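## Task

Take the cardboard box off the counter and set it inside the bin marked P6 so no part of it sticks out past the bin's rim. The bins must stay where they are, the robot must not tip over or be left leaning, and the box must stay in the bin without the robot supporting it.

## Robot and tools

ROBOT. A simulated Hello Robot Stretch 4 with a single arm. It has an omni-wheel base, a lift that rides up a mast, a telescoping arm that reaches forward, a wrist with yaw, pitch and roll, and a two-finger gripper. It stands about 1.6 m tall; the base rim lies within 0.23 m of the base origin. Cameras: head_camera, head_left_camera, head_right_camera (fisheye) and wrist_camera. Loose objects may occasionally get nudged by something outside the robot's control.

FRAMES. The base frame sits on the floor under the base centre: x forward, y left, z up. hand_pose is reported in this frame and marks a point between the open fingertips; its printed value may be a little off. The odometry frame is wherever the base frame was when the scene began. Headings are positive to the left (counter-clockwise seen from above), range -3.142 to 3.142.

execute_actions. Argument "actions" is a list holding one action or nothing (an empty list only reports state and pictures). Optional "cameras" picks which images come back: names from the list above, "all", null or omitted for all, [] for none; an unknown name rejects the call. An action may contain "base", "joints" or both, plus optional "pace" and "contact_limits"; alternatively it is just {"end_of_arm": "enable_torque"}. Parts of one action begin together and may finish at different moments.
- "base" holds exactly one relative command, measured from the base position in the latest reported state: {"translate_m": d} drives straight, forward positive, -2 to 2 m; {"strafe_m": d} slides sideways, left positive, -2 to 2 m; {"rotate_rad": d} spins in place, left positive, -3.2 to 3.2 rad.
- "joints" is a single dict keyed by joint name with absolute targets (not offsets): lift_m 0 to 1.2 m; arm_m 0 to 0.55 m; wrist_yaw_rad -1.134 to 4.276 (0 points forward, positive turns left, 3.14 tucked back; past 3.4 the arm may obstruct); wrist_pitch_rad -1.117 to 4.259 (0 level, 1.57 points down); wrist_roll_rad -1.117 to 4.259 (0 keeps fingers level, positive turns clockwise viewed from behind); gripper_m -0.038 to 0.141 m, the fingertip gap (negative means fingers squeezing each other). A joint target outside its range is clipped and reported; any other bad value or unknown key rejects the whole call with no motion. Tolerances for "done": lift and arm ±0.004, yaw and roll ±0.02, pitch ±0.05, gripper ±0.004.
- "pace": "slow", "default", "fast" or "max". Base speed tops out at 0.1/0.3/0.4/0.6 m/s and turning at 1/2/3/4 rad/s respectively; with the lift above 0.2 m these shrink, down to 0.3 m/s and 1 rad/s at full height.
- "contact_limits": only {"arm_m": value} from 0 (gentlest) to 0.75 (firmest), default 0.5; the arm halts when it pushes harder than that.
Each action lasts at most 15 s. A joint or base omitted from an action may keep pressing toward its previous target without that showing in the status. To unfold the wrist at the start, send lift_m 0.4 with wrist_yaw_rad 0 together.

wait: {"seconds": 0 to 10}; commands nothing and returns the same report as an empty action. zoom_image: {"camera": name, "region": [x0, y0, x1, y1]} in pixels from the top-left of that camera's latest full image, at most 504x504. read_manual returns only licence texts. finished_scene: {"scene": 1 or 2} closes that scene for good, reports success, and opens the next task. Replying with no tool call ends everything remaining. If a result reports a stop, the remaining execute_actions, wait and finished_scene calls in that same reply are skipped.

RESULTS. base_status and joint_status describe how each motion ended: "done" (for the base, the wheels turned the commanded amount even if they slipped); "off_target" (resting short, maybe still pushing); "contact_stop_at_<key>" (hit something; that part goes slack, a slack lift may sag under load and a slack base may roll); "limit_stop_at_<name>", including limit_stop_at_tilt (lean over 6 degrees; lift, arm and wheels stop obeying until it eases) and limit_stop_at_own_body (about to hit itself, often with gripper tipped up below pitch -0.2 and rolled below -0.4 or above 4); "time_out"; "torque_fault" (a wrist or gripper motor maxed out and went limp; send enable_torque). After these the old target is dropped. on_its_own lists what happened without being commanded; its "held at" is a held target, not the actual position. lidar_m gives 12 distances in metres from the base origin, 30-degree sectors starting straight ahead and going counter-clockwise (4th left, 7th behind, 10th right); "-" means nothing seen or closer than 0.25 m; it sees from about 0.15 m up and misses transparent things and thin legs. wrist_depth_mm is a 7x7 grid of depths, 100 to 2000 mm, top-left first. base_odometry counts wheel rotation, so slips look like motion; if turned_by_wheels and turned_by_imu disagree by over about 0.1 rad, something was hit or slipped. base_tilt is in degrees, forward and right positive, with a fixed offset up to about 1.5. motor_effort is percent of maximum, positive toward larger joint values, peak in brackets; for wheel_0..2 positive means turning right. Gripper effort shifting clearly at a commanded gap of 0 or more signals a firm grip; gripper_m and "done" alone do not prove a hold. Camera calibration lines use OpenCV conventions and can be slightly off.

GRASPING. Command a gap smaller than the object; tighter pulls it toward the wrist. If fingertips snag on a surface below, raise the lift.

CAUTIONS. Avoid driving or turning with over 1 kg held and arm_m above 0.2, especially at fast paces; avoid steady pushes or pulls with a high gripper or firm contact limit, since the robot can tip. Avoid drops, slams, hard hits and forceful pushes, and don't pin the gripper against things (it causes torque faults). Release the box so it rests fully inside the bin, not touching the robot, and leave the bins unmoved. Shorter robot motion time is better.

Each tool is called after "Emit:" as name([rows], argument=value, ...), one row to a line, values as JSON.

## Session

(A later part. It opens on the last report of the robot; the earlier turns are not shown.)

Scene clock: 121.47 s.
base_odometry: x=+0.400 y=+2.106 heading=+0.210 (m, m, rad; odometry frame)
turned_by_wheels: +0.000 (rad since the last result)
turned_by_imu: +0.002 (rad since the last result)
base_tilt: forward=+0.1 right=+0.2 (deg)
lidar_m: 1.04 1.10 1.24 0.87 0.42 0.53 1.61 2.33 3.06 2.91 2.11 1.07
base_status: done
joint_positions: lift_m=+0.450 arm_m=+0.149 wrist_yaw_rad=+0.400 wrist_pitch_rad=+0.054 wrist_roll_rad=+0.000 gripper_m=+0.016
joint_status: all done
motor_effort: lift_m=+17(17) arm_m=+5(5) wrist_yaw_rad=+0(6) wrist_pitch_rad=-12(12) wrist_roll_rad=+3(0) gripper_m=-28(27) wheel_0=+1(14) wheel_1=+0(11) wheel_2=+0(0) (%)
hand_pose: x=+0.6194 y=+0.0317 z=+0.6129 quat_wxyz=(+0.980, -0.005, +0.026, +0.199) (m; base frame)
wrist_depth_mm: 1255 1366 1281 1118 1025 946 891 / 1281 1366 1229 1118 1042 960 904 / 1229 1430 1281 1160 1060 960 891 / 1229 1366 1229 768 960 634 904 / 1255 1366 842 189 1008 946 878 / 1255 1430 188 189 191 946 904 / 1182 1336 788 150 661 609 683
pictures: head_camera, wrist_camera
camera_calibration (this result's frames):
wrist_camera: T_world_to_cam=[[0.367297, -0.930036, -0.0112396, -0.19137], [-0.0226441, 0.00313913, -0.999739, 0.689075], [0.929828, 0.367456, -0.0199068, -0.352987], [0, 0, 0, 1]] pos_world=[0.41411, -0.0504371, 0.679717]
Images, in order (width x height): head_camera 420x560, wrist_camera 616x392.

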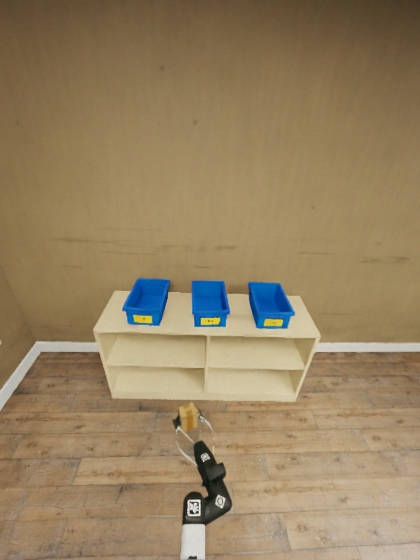

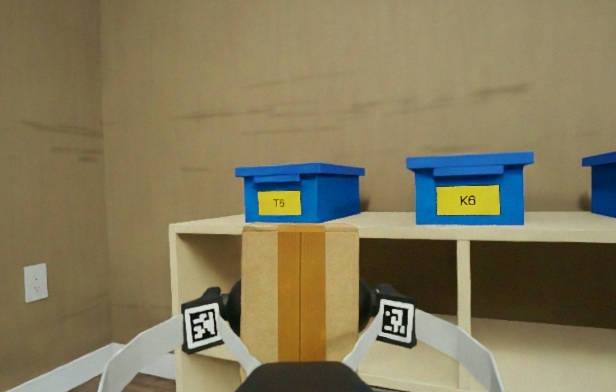

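Emit:
execute_actions([
  {"base": {"rotate_rad": 0.37}, "joints": {"wrist_yaw_rad": 0.0, "arm_m": 0.0}, "pace": "max"},
], cameras=[])

Emit:
execute_actions([
  {"base": {"translate_m": -0.97}, "pace": "max"},
], cameras=[])

Emit:
execute_actions([
  {"base": {"rotate_rad": 1.2}, "joints": {"lift_m": 0.56}, "pace": "max"},
])

Scene clock: 130.50 s.
base_odometry: x=+0.400 y=+2.106 heading=+0.579 (m, m, rad; odometry frame)
turned_by_wheels: +0.370 (rad since the last result)
turned_by_imu: +0.370 (rad since the last result)
base_tilt: forward=+0.1 right=+0.3 (deg)
lidar_m: 1.06 1.33 1.19 0.42 0.44 0.95 2.27 2.83 2.92 2.55 1.14 1.04
base_status: done
joint_positions: lift_m=+0.450 arm_m=+0.001 wrist_yaw_rad=+0.000 wrist_pitch_rad=+0.054 wrist_roll_rad=+0.000 gripper_m=+0.016
joint_status: all done
motor_effort: lift_m=+17(18) arm_m=-5(5) wrist_yaw_rad=+1(6) wrist_pitch_rad=-12(12) wrist_roll_rad=+2(1) gripper_m=-29(26) wheel_0=-2(9) wheel_1=+0(9) wheel_2=+0(11) (%)
hand_pose: x=+0.4598 y=-0.0875 z=+0.6129 quat_wxyz=(+1.000, +0.000, +0.027, +0.000) (m; base frame)
wrist_depth_mm: 1255 1499 1397 1281 1205 1098 1025 / 1229 1464 1397 1281 1205 1118 1025 / 1205 1464 1366 1281 1182 1098 1025 / 1205 1499 1397 917 1160 768 1060 / 1205 1499 1430 189 1205 1098 1025 / 1182 1537 188 190 191 1008 976 / 1205 1308 960 150 1098 732 768
pictures: none
No camera images: the call's "cameras" was empty. Leave "cameras" out to get every camera's image.

Scene clock: 133.83 s.
base_odometry: x=-0.412 y=+1.575 heading=+0.579 (m, m, rad; odometry frame)
turned_by_wheels: +0.000 (rad since the last result)
turned_by_imu: +0.005 (rad since the last result)
base_tilt: forward=+0.0 right=+0.3 (deg)
lidar_m: 1.97 0.77 0.71 0.73 0.91 1.33 1.34 1.70 2.58 2.60 2.63 1.93
base_status: done
joint_positions: lift_m=+0.450 arm_m=+0.001 wrist_yaw_rad=+0.000 wrist_pitch_rad=+0.054 wrist_roll_rad=+0.000 gripper_m=+0.016
joint_status: not commanded
motor_effort: lift_m=+18(18) arm_m=-5(5) wrist_yaw_rad=+3(1) wrist_pitch_rad=-12(12) wrist_roll_rad=-1(2) gripper_m=-28(28) wheel_0=-1(9) wheel_1=+0(9) wheel_2=-2(15) (%)
hand_pose: x=+0.4598 y=-0.0874 z=+0.6129 quat_wxyz=(+1.000, +0.000, +0.027, +0.000) (m; base frame)
wrist_depth_mm: 1576 1983 - - - 1921 1756 / 1537 1863 - - - 1983 1756 / 1537 1983 - - - 1983 1756 / 1499 1983 - - - 1863 1808 / 1537 1921 - 190 1921 1808 1756 / 1537 1808 188 189 190 1756 1708 / 1430 1281 1255 151 1308 1229 1366
pictures: none
No camera images: the call's "cameras" was empty. Leave "cameras" out to get every camera's image.

Scene clock: 135.33 s.
base_odometry: x=-0.412 y=+1.575 heading=+1.779 (m, m, rad; odometry frame)
turned_by_wheels: +1.200 (rad since the last result)
turned_by_imu: +1.200 (rad since the last result)
base_tilt: forward=+0.1 right=+0.3 (deg)
lidar_m: 0.71 0.76 1.07 1.33 1.39 1.91 2.60 2.69 2.48 1.95 2.06 0.76
base_status: done
joint_positions: lift_m=+0.560 arm_m=+0.001 wrist_yaw_rad=+0.000 wrist_pitch_rad=+0.053 wrist_roll_rad=+0.000 gripper_m=+0.016
joint_status: all done
motor_effort: lift_m=+22(29) arm_m=-5(5) wrist_yaw_rad=+2(0) wrist_pitch_rad=-11(13) wrist_roll_rad=+0(1) gripper_m=-29(28) wheel_0=-2(8) wheel_1=+0(8) wheel_2=-1(11) (%)
hand_pose: x=+0.4599 y=-0.0874 z=+0.7226 quat_wxyz=(+1.000, +0.000, +0.027, +0.000) (m; base frame)
wrist_depth_mm: 1281 1281 1308 1308 1308 1308 1281 / 1281 1308 1281 1281 1308 1281 1308 / 1281 1308 1308 1308 1336 1336 1308 / 707 539 539 1308 668 530 1308 / 591 539 492 190 539 535 559 / 1281 1281 189 189 190 1308 1336 / 1281 1308 1308 150 1060 820 1336
pictures: head_camera, head_left_camera, head_right_camera, wrist_camera
camera_calibration (this result's frames):
wrist_camera: T_world_to_cam=[[-0.0237555, -0.999655, -0.0112472, -0.0685085], [-0.0195012, 0.0117116, -0.999741, 0.794761], [0.999528, -0.02353, -0.0197727, -0.225028], [0, 0, 0, 1]] pos_world=[0.238793, -0.0830876, 0.789336]
Images, in order (width x height): head_camera 420x560, head_left_camera 420x672, head_right_camera 420x672, wrist_camera 616x392.

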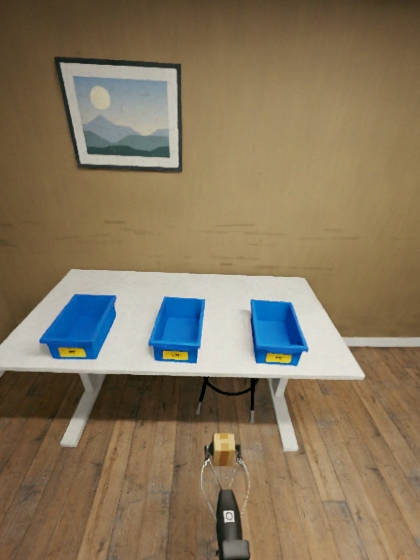

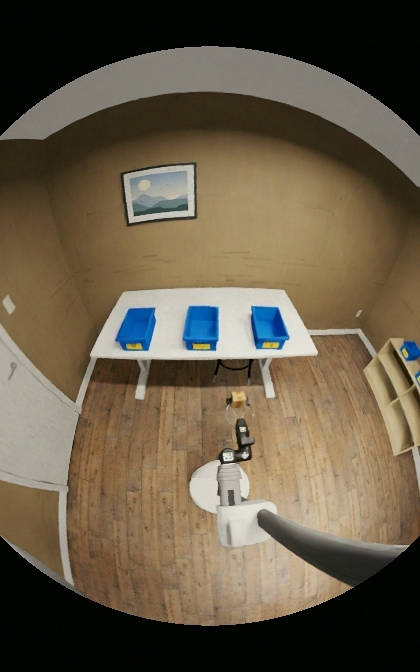

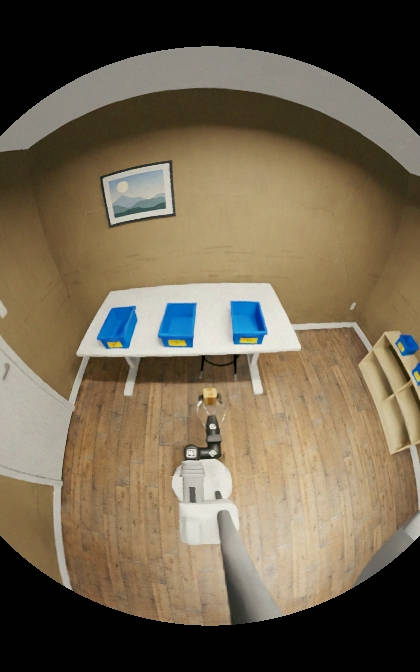

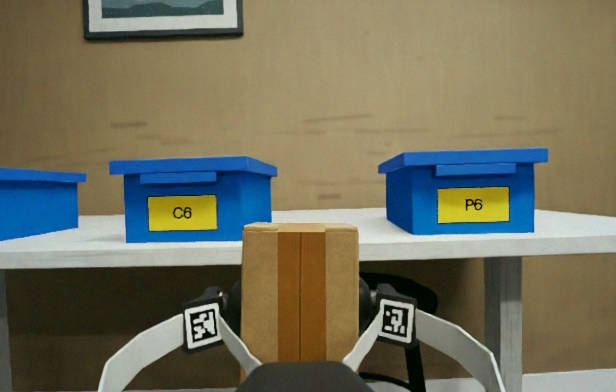

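Emit:
zoom_image(camera="head_camera", region=[230, 285, 330, 385])

Region (230, 285, 330, 385) of head_camera's 420x560 image, scaled by 5.040, with more detail than that image has.

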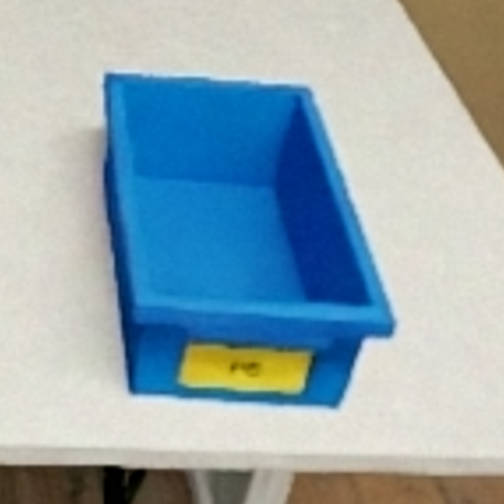

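Emit:
execute_actions([
  {"base": {"strafe_m": -0.22}, "joints": {"wrist_pitch_rad": 1.57, "lift_m": 0.6}, "pace": "max"},
], cameras=[])

Emit:
execute_actions([
  {"base": {"translate_m": 0.36}, "joints": {"lift_m": 1.04}, "pace": "fast"},
], cameras=["head_camera", "wrist_camera"])

Scene clock: 149.70 s.
base_odometry: x=-0.196 y=+1.620 heading=+1.779 (m, m, rad; odometry frame)
turned_by_wheels: +0.000 (rad since the last result)
turned_by_imu: +0.000 (rad since the last result)
base_tilt: forward=+0.0 right=+0.3 (deg)
lidar_m: 0.71 0.75 1.03 1.56 1.64 2.22 2.60 2.70 2.26 1.73 1.81 0.74
base_status: done
joint_positions: lift_m=+0.600 arm_m=+0.001 wrist_yaw_rad=+0.000 wrist_pitch_rad=+1.570 wrist_roll_rad=+0.000 gripper_m=+0.016
joint_status: all done
motor_effort: lift_m=+22(29) arm_m=-5(5) wrist_yaw_rad=+1(2) wrist_pitch_rad=-1(9) wrist_roll_rad=+0(0) gripper_m=-29(30) wheel_0=-2(13) wheel_1=+1(12) wheel_2=+0(0) (%)
hand_pose: x=+0.1719 y=-0.0874 z=+0.4895 quat_wxyz=(+0.707, +0.000, +0.707, +0.000) (m; base frame)
wrist_depth_mm: 715 715 732 741 732 732 732 / 715 715 707 715 732 732 750 / 707 715 707 723 723 741 741 / 699 699 707 723 723 723 723 / 699 691 496 190 715 715 723 / 683 496 189 189 191 715 723 / 683 488 484 150 707 707 723
pictures: none
No camera images: the call's "cameras" was empty. Leave "cameras" out to get every camera's image.

Scene clock: 151.90 s.
base_odometry: x=-0.271 y=+1.973 heading=+1.779 (m, m, rad; odometry frame)
turned_by_wheels: +0.000 (rad since the last result)
turned_by_imu: -0.001 (rad since the last result)
base_tilt: forward=+0.1 right=+0.2 (deg)
lidar_m: 0.36 0.39 0.53 1.52 1.61 2.23 2.97 3.06 1.79 1.74 0.52 0.39
base_status: done
joint_positions: lift_m=+1.040 arm_m=+0.001 wrist_yaw_rad=+0.000 wrist_pitch_rad=+1.570 wrist_roll_rad=+0.000 gripper_m=+0.016
joint_status: all done
motor_effort: lift_m=+23(29) arm_m=-5(4) wrist_yaw_rad=+0(0) wrist_pitch_rad=-1(3) wrist_roll_rad=+0(2) gripper_m=-28(28) wheel_0=+0(7) wheel_1=+1(10) wheel_2=+2(14) (%)
hand_pose: x=+0.1719 y=-0.0874 z=+0.9294 quat_wxyz=(+0.707, +0.000, +0.707, +0.000) (m; base frame)
wrist_depth_mm: 436 439 424 347 343 452 455 / 433 439 442 445 445 449 449 / 1160 1118 1160 1160 1182 1182 1182 / 1138 1118 1160 1138 1205 1160 1182 / 1160 1098 931 190 1138 1160 1160 / 1098 1118 189 189 190 1138 1138 / 1118 1098 917 150 1160 1138 1138
pictures: head_camera, wrist_camera
camera_calibration (this result's frames):
wrist_camera: T_world_to_cam=[[-0.0125819, -0.999649, 0.0233214, -0.107132], [-0.999329, 0.0117684, -0.0346965, 0.267453], [0.0344099, -0.0237423, -0.999126, 1.143], [0, 0, 0, 1]] pos_world=[0.226595, -0.0831046, 1.15378]
Images, in order (width x height): head_camera 420x560, wrist_camera 616x392.

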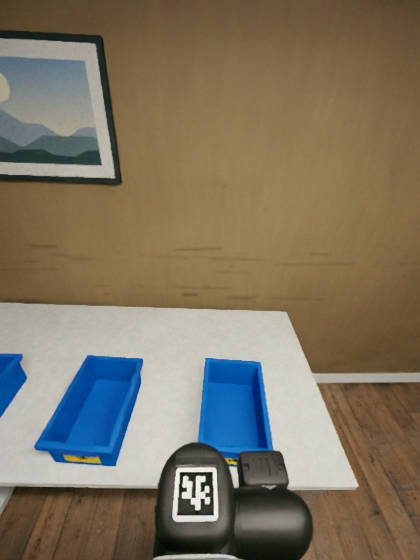

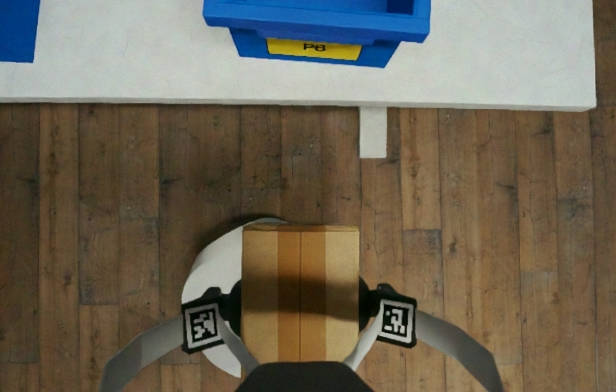

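Emit:
execute_actions([
  {"base": {"strafe_m": -0.022}, "joints": {"arm_m": 0.37, "lift_m": 1.02}, "pace": "fast"},
], cameras=["wrist_camera"])

Scene clock: 158.73 s.
base_odometry: x=-0.249 y=+1.977 heading=+1.779 (m, m, rad; odometry frame)
turned_by_wheels: +0.000 (rad since the last result)
turned_by_imu: +0.001 (rad since the last result)
base_tilt: forward=+0.1 right=+0.2 (deg)
lidar_m: 0.34 0.37 0.50 1.53 1.65 2.26 2.99 3.05 1.79 1.70 0.51 0.38
base_status: done
joint_positions: lift_m=+1.020 arm_m=+0.369 wrist_yaw_rad=+0.000 wrist_pitch_rad=+1.570 wrist_roll_rad=+0.000 gripper_m=+0.016
joint_status: all done
motor_effort: lift_m=+17(20) arm_m=+5(5) wrist_yaw_rad=+2(0) wrist_pitch_rad=-2(3) wrist_roll_rad=+1(1) gripper_m=-27(29) wheel_0=+0(6) wheel_1=-1(7) wheel_2=+0(2) (%)
hand_pose: x=+0.5403 y=-0.0874 z=+0.9100 quat_wxyz=(+0.707, +0.000, +0.707, +0.000) (m; base frame)
wrist_depth_mm: 413 418 418 424 427 430 433 / 413 415 418 421 424 427 427 / 413 413 338 410 332 424 421 / 404 413 413 415 368 421 424 / 402 410 293 190 317 421 421 / 402 404 189 189 191 415 418 / 399 402 289 151 297 418 421
pictures: wrist_camera
camera_calibration (this result's frames):
wrist_camera: T_world_to_cam=[[-0.0123536, -0.999652, 0.02332, -0.102167], [-0.999328, 0.0115377, -0.0348032, 0.634958], [0.034522, -0.0237343, -0.999122, 1.11085], [0, 0, 0, 1]] pos_world=[0.59492, -0.0830919, 1.13436]
Images, in order (width x height): wrist_camera 616x392.

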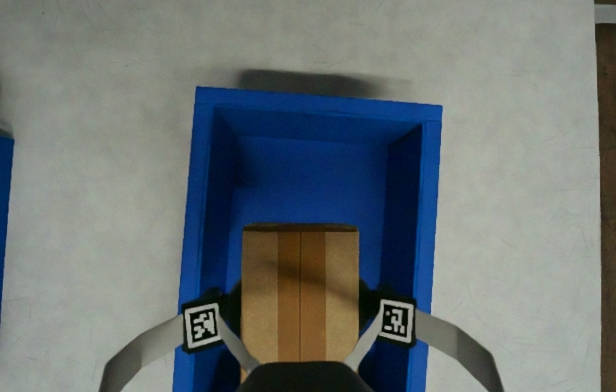

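Emit:
execute_actions([
  {"joints": {"lift_m": 0.875, "wrist_roll_rad": 0.07}, "pace": "default"},
], cameras=["wrist_camera"])

Scene clock: 163.50 s.
base_odometry: x=-0.249 y=+1.977 heading=+1.779 (m, m, rad; odometry frame)
turned_by_wheels: +0.000 (rad since the last result)
turned_by_imu: +0.001 (rad since the last result)
base_tilt: forward=+0.1 right=+0.3 (deg)
lidar_m: 0.36 0.37 0.52 1.55 1.64 2.26 2.97 3.04 1.77 1.72 0.51 0.37
base_status: not commanded
joint_positions: lift_m=+0.875 arm_m=+0.369 wrist_yaw_rad=+0.000 wrist_pitch_rad=+1.570 wrist_roll_rad=+0.070 gripper_m=+0.016
joint_status: all done
motor_effort: lift_m=+16(17) arm_m=+5(5) wrist_yaw_rad=+0(1) wrist_pitch_rad=-2(2) wrist_roll_rad=-1(3) gripper_m=-29(27) wheel_0=+0(0) wheel_1=-1(1) wheel_2=+1(1) (%)
hand_pose: x=+0.5402 y=-0.0874 z=+0.7650 quat_wxyz=(+0.707, +0.025, +0.706, -0.025) (m; base frame)
wrist_depth_mm: 271 153 156 157 157 157 158 / 270 170 228 229 227 184 218 / 266 171 268 271 272 184 216 / 265 170 266 268 270 184 216 / 265 170 264 190 268 184 216 / 263 170 189 189 191 184 213 / 262 148 244 150 265 159 153
pictures: wrist_camera
camera_calibration (this result's frames):
wrist_camera: T_world_to_cam=[[-0.0821167, -0.996351, 0.0232763, -0.0607775], [-0.99609, 0.0812866, -0.0346091, 0.63406], [0.0325907, -0.0260272, -0.99913, 0.966877], [0, 0, 0, 1]] pos_world=[0.595079, -0.0869312, 0.989395]
Images, in order (width x height): wrist_camera 616x392.

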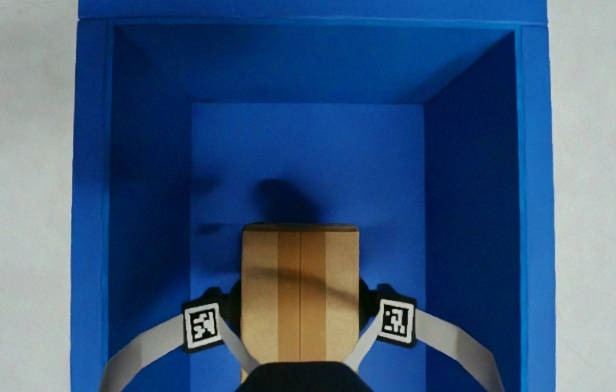

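Emit:
execute_actions([
  {"joints": {"lift_m": 0.86}, "pace": "default"},
], cameras=[])

Emit:
execute_actions([
  {"joints": {"gripper_m": 0.085}, "pace": "default"},
], cameras=["wrist_camera"])

Scene clock: 166.73 s.
base_odometry: x=-0.249 y=+1.977 heading=+1.779 (m, m, rad; odometry frame)
turned_by_wheels: +0.000 (rad since the last result)
turned_by_imu: +0.001 (rad since the last result)
base_tilt: forward=+0.1 right=+0.2 (deg)
lidar_m: 0.35 0.37 0.52 1.53 1.65 2.27 2.97 3.06 1.80 1.70 0.50 0.38
base_status: not commanded
joint_positions: lift_m=+0.860 arm_m=+0.369 wrist_yaw_rad=+0.000 wrist_pitch_rad=+1.570 wrist_roll_rad=+0.070 gripper_m=+0.016
joint_status: all done
motor_effort: lift_m=+16(16) arm_m=+5(5) wrist_yaw_rad=+1(1) wrist_pitch_rad=-2(1) wrist_roll_rad=+1(1) gripper_m=-29(27) wheel_0=+0(0) wheel_1=-1(1) wheel_2=+0(0) (%)
hand_pose: x=+0.5402 y=-0.0874 z=+0.7500 quat_wxyz=(+0.707, +0.025, +0.706, -0.025) (m; base frame)
wrist_depth_mm: 137 147 156 157 157 156 142 / 195 170 227 228 229 185 142 / 195 171 254 254 257 185 142 / 193 171 252 253 255 184 142 / 191 171 251 190 254 184 141 / 191 170 188 190 190 184 141 / 133 147 244 150 251 160 140
pictures: none
No camera images: the call's "cameras" was empty. Leave "cameras" out to get every camera's image.

Scene clock: 168.23 s.
base_odometry: x=-0.249 y=+1.977 heading=+1.779 (m, m, rad; odometry frame)
turned_by_wheels: +0.000 (rad since the last result)
turned_by_imu: +0.000 (rad since the last result)
base_tilt: forward=+0.0 right=+0.2 (deg)
lidar_m: 0.35 0.36 0.53 1.55 1.65 2.27 2.95 3.06 1.78 1.71 0.50 0.38
base_status: not commanded
joint_positions: lift_m=+0.860 arm_m=+0.369 wrist_yaw_rad=+0.000 wrist_pitch_rad=+1.570 wrist_roll_rad=+0.070 gripper_m=+0.085
joint_status: all done
motor_effort: lift_m=+16(16) arm_m=+5(5) wrist_yaw_rad=-1(1) wrist_pitch_rad=-2(2) wrist_roll_rad=+2(1) gripper_m=-1(29) wheel_0=+0(0) wheel_1=-1(1) wheel_2=+0(1) (%)
hand_pose: x=+0.5402 y=-0.0874 z=+0.7500 quat_wxyz=(+0.707, +0.025, +0.706, -0.025) (m; base frame)
wrist_depth_mm: 137 147 156 157 156 155 142 / 195 170 227 228 227 184 143 / 194 171 254 255 256 184 143 / 193 171 253 253 256 185 142 / 192 171 252 203 256 185 142 / 191 170 202 202 216 184 141 / 133 147 248 125 252 161 140
pictures: wrist_camera
camera_calibration (this result's frames):
wrist_camera: T_world_to_cam=[[-0.0821215, -0.99635, 0.0232775, -0.0604271], [-0.99609, 0.0812918, -0.0345935, 0.633527], [0.032575, -0.0260274, -0.99913, 0.951908], [0, 0, 0, 1]] pos_world=[0.595079, -0.0869315, 0.974403]
Images, in order (width x height): wrist_camera 616x392.

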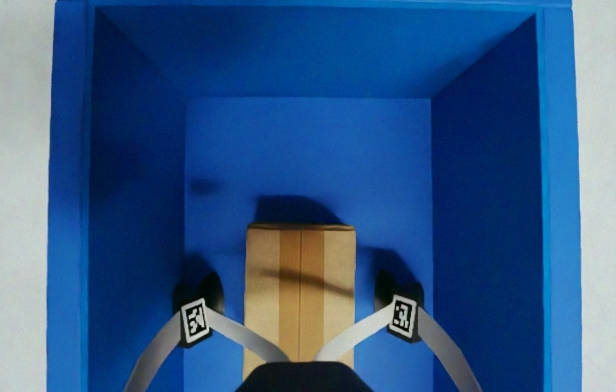

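The box top now measures about 0.202 m from the camera and the bin floor about 0.253 m, so the box is resting on the floor. I'll lift the gripper clear and retract.

Emit:
execute_actions([
  {"joints": {"lift_m": 1.02}, "pace": "fast"},
], cameras=["wrist_camera"])

Emit:
execute_actions([
  {"joints": {"arm_m": 0.0}, "pace": "fast"},
], cameras=["head_camera", "head_left_camera"])

Scene clock: 171.63 s.
base_odometry: x=-0.249 y=+1.977 heading=+1.779 (m, m, rad; odometry frame)
turned_by_wheels: +0.000 (rad since the last result)
turned_by_imu: +0.001 (rad since the last result)
base_tilt: forward=+0.0 right=+0.2 (deg)
lidar_m: 0.35 0.37 0.53 1.55 1.63 2.24 2.98 3.06 1.77 1.72 0.52 0.37
base_status: not commanded
joint_positions: lift_m=+1.020 arm_m=+0.369 wrist_yaw_rad=+0.000 wrist_pitch_rad=+1.570 wrist_roll_rad=+0.070 gripper_m=+0.085
joint_status: all done
motor_effort: lift_m=+23(27) arm_m=+5(5) wrist_yaw_rad=-1(1) wrist_pitch_rad=-2(2) wrist_roll_rad=+3(3) gripper_m=-3(2) wheel_0=+0(1) wheel_1=-1(1) wheel_2=+0(0) (%)
hand_pose: x=+0.5402 y=-0.0874 z=+0.9094 quat_wxyz=(+0.707, +0.025, +0.706, -0.025) (m; base frame)
wrist_depth_mm: 413 418 418 421 424 427 430 / 415 415 415 418 421 430 427 / 407 415 317 415 347 421 424 / 410 410 368 413 399 424 421 / 404 410 368 362 402 418 418 / 404 404 216 407 216 418 421 / 402 404 312 125 349 413 413
pictures: wrist_camera
camera_calibration (this result's frames):
wrist_camera: T_world_to_cam=[[-0.0821223, -0.99635, 0.0232773, -0.0641365], [-0.99609, 0.0812926, -0.0345964, 0.639049], [0.0325778, -0.0260274, -0.99913, 1.11117], [0, 0, 0, 1]] pos_world=[0.595083, -0.0869315, 1.1338]
Images, in order (width x height): wrist_camera 616x392.

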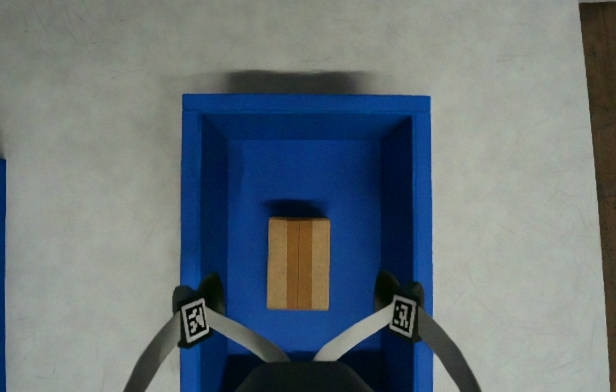

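Scene clock: 173.50 s.
base_odometry: x=-0.249 y=+1.977 heading=+1.779 (m, m, rad; odometry frame)
turned_by_wheels: +0.000 (rad since the last result)
turned_by_imu: +0.001 (rad since the last result)
base_tilt: forward=+0.1 right=+0.2 (deg)
lidar_m: 0.34 0.37 0.53 1.54 1.65 2.27 2.97 3.05 1.79 1.71 0.51 0.39
base_status: not commanded
joint_positions: lift_m=+1.020 arm_m=+0.001 wrist_yaw_rad=+0.000 wrist_pitch_rad=+1.570 wrist_roll_rad=+0.070 gripper_m=+0.085
joint_status: all done
motor_effort: lift_m=+23(23) arm_m=-5(6) wrist_yaw_rad=+1(2) wrist_pitch_rad=-2(3) wrist_roll_rad=+1(1) gripper_m=-2(2) wheel_0=+0(0) wheel_1=-1(1) wheel_2=+0(0) (%)
hand_pose: x=+0.1719 y=-0.0874 z=+0.9094 quat_wxyz=(+0.707, +0.025, +0.707, -0.025) (m; base frame)
wrist_depth_mm: 415 418 329 327 424 430 433 / 415 413 418 424 424 427 1182 / 1118 1118 1118 1138 1138 1138 1160 / 1118 1118 1098 1160 1118 1118 1160 / 1078 1118 917 917 1138 1160 1138 / 1098 1098 215 904 216 1118 1138 / 1098 1118 891 125 1138 1118 1138
pictures: head_camera, head_left_camera
Images, in order (width x height): head_camera 420x560, head_left_camera 420x672.

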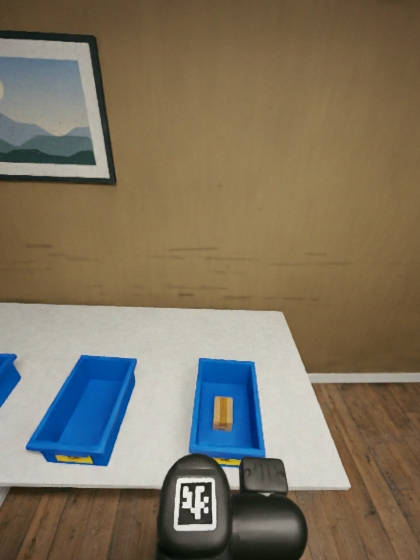

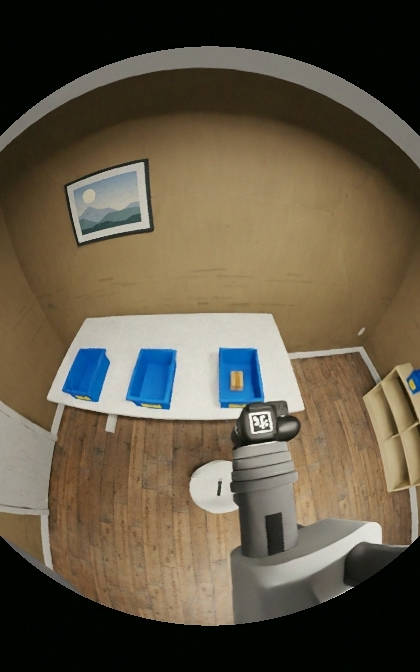

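The box is resting inside the P6 bin, and the robot is clear of it.

Emit:
finished_scene(scene=2)

The scene is finished: the task was done.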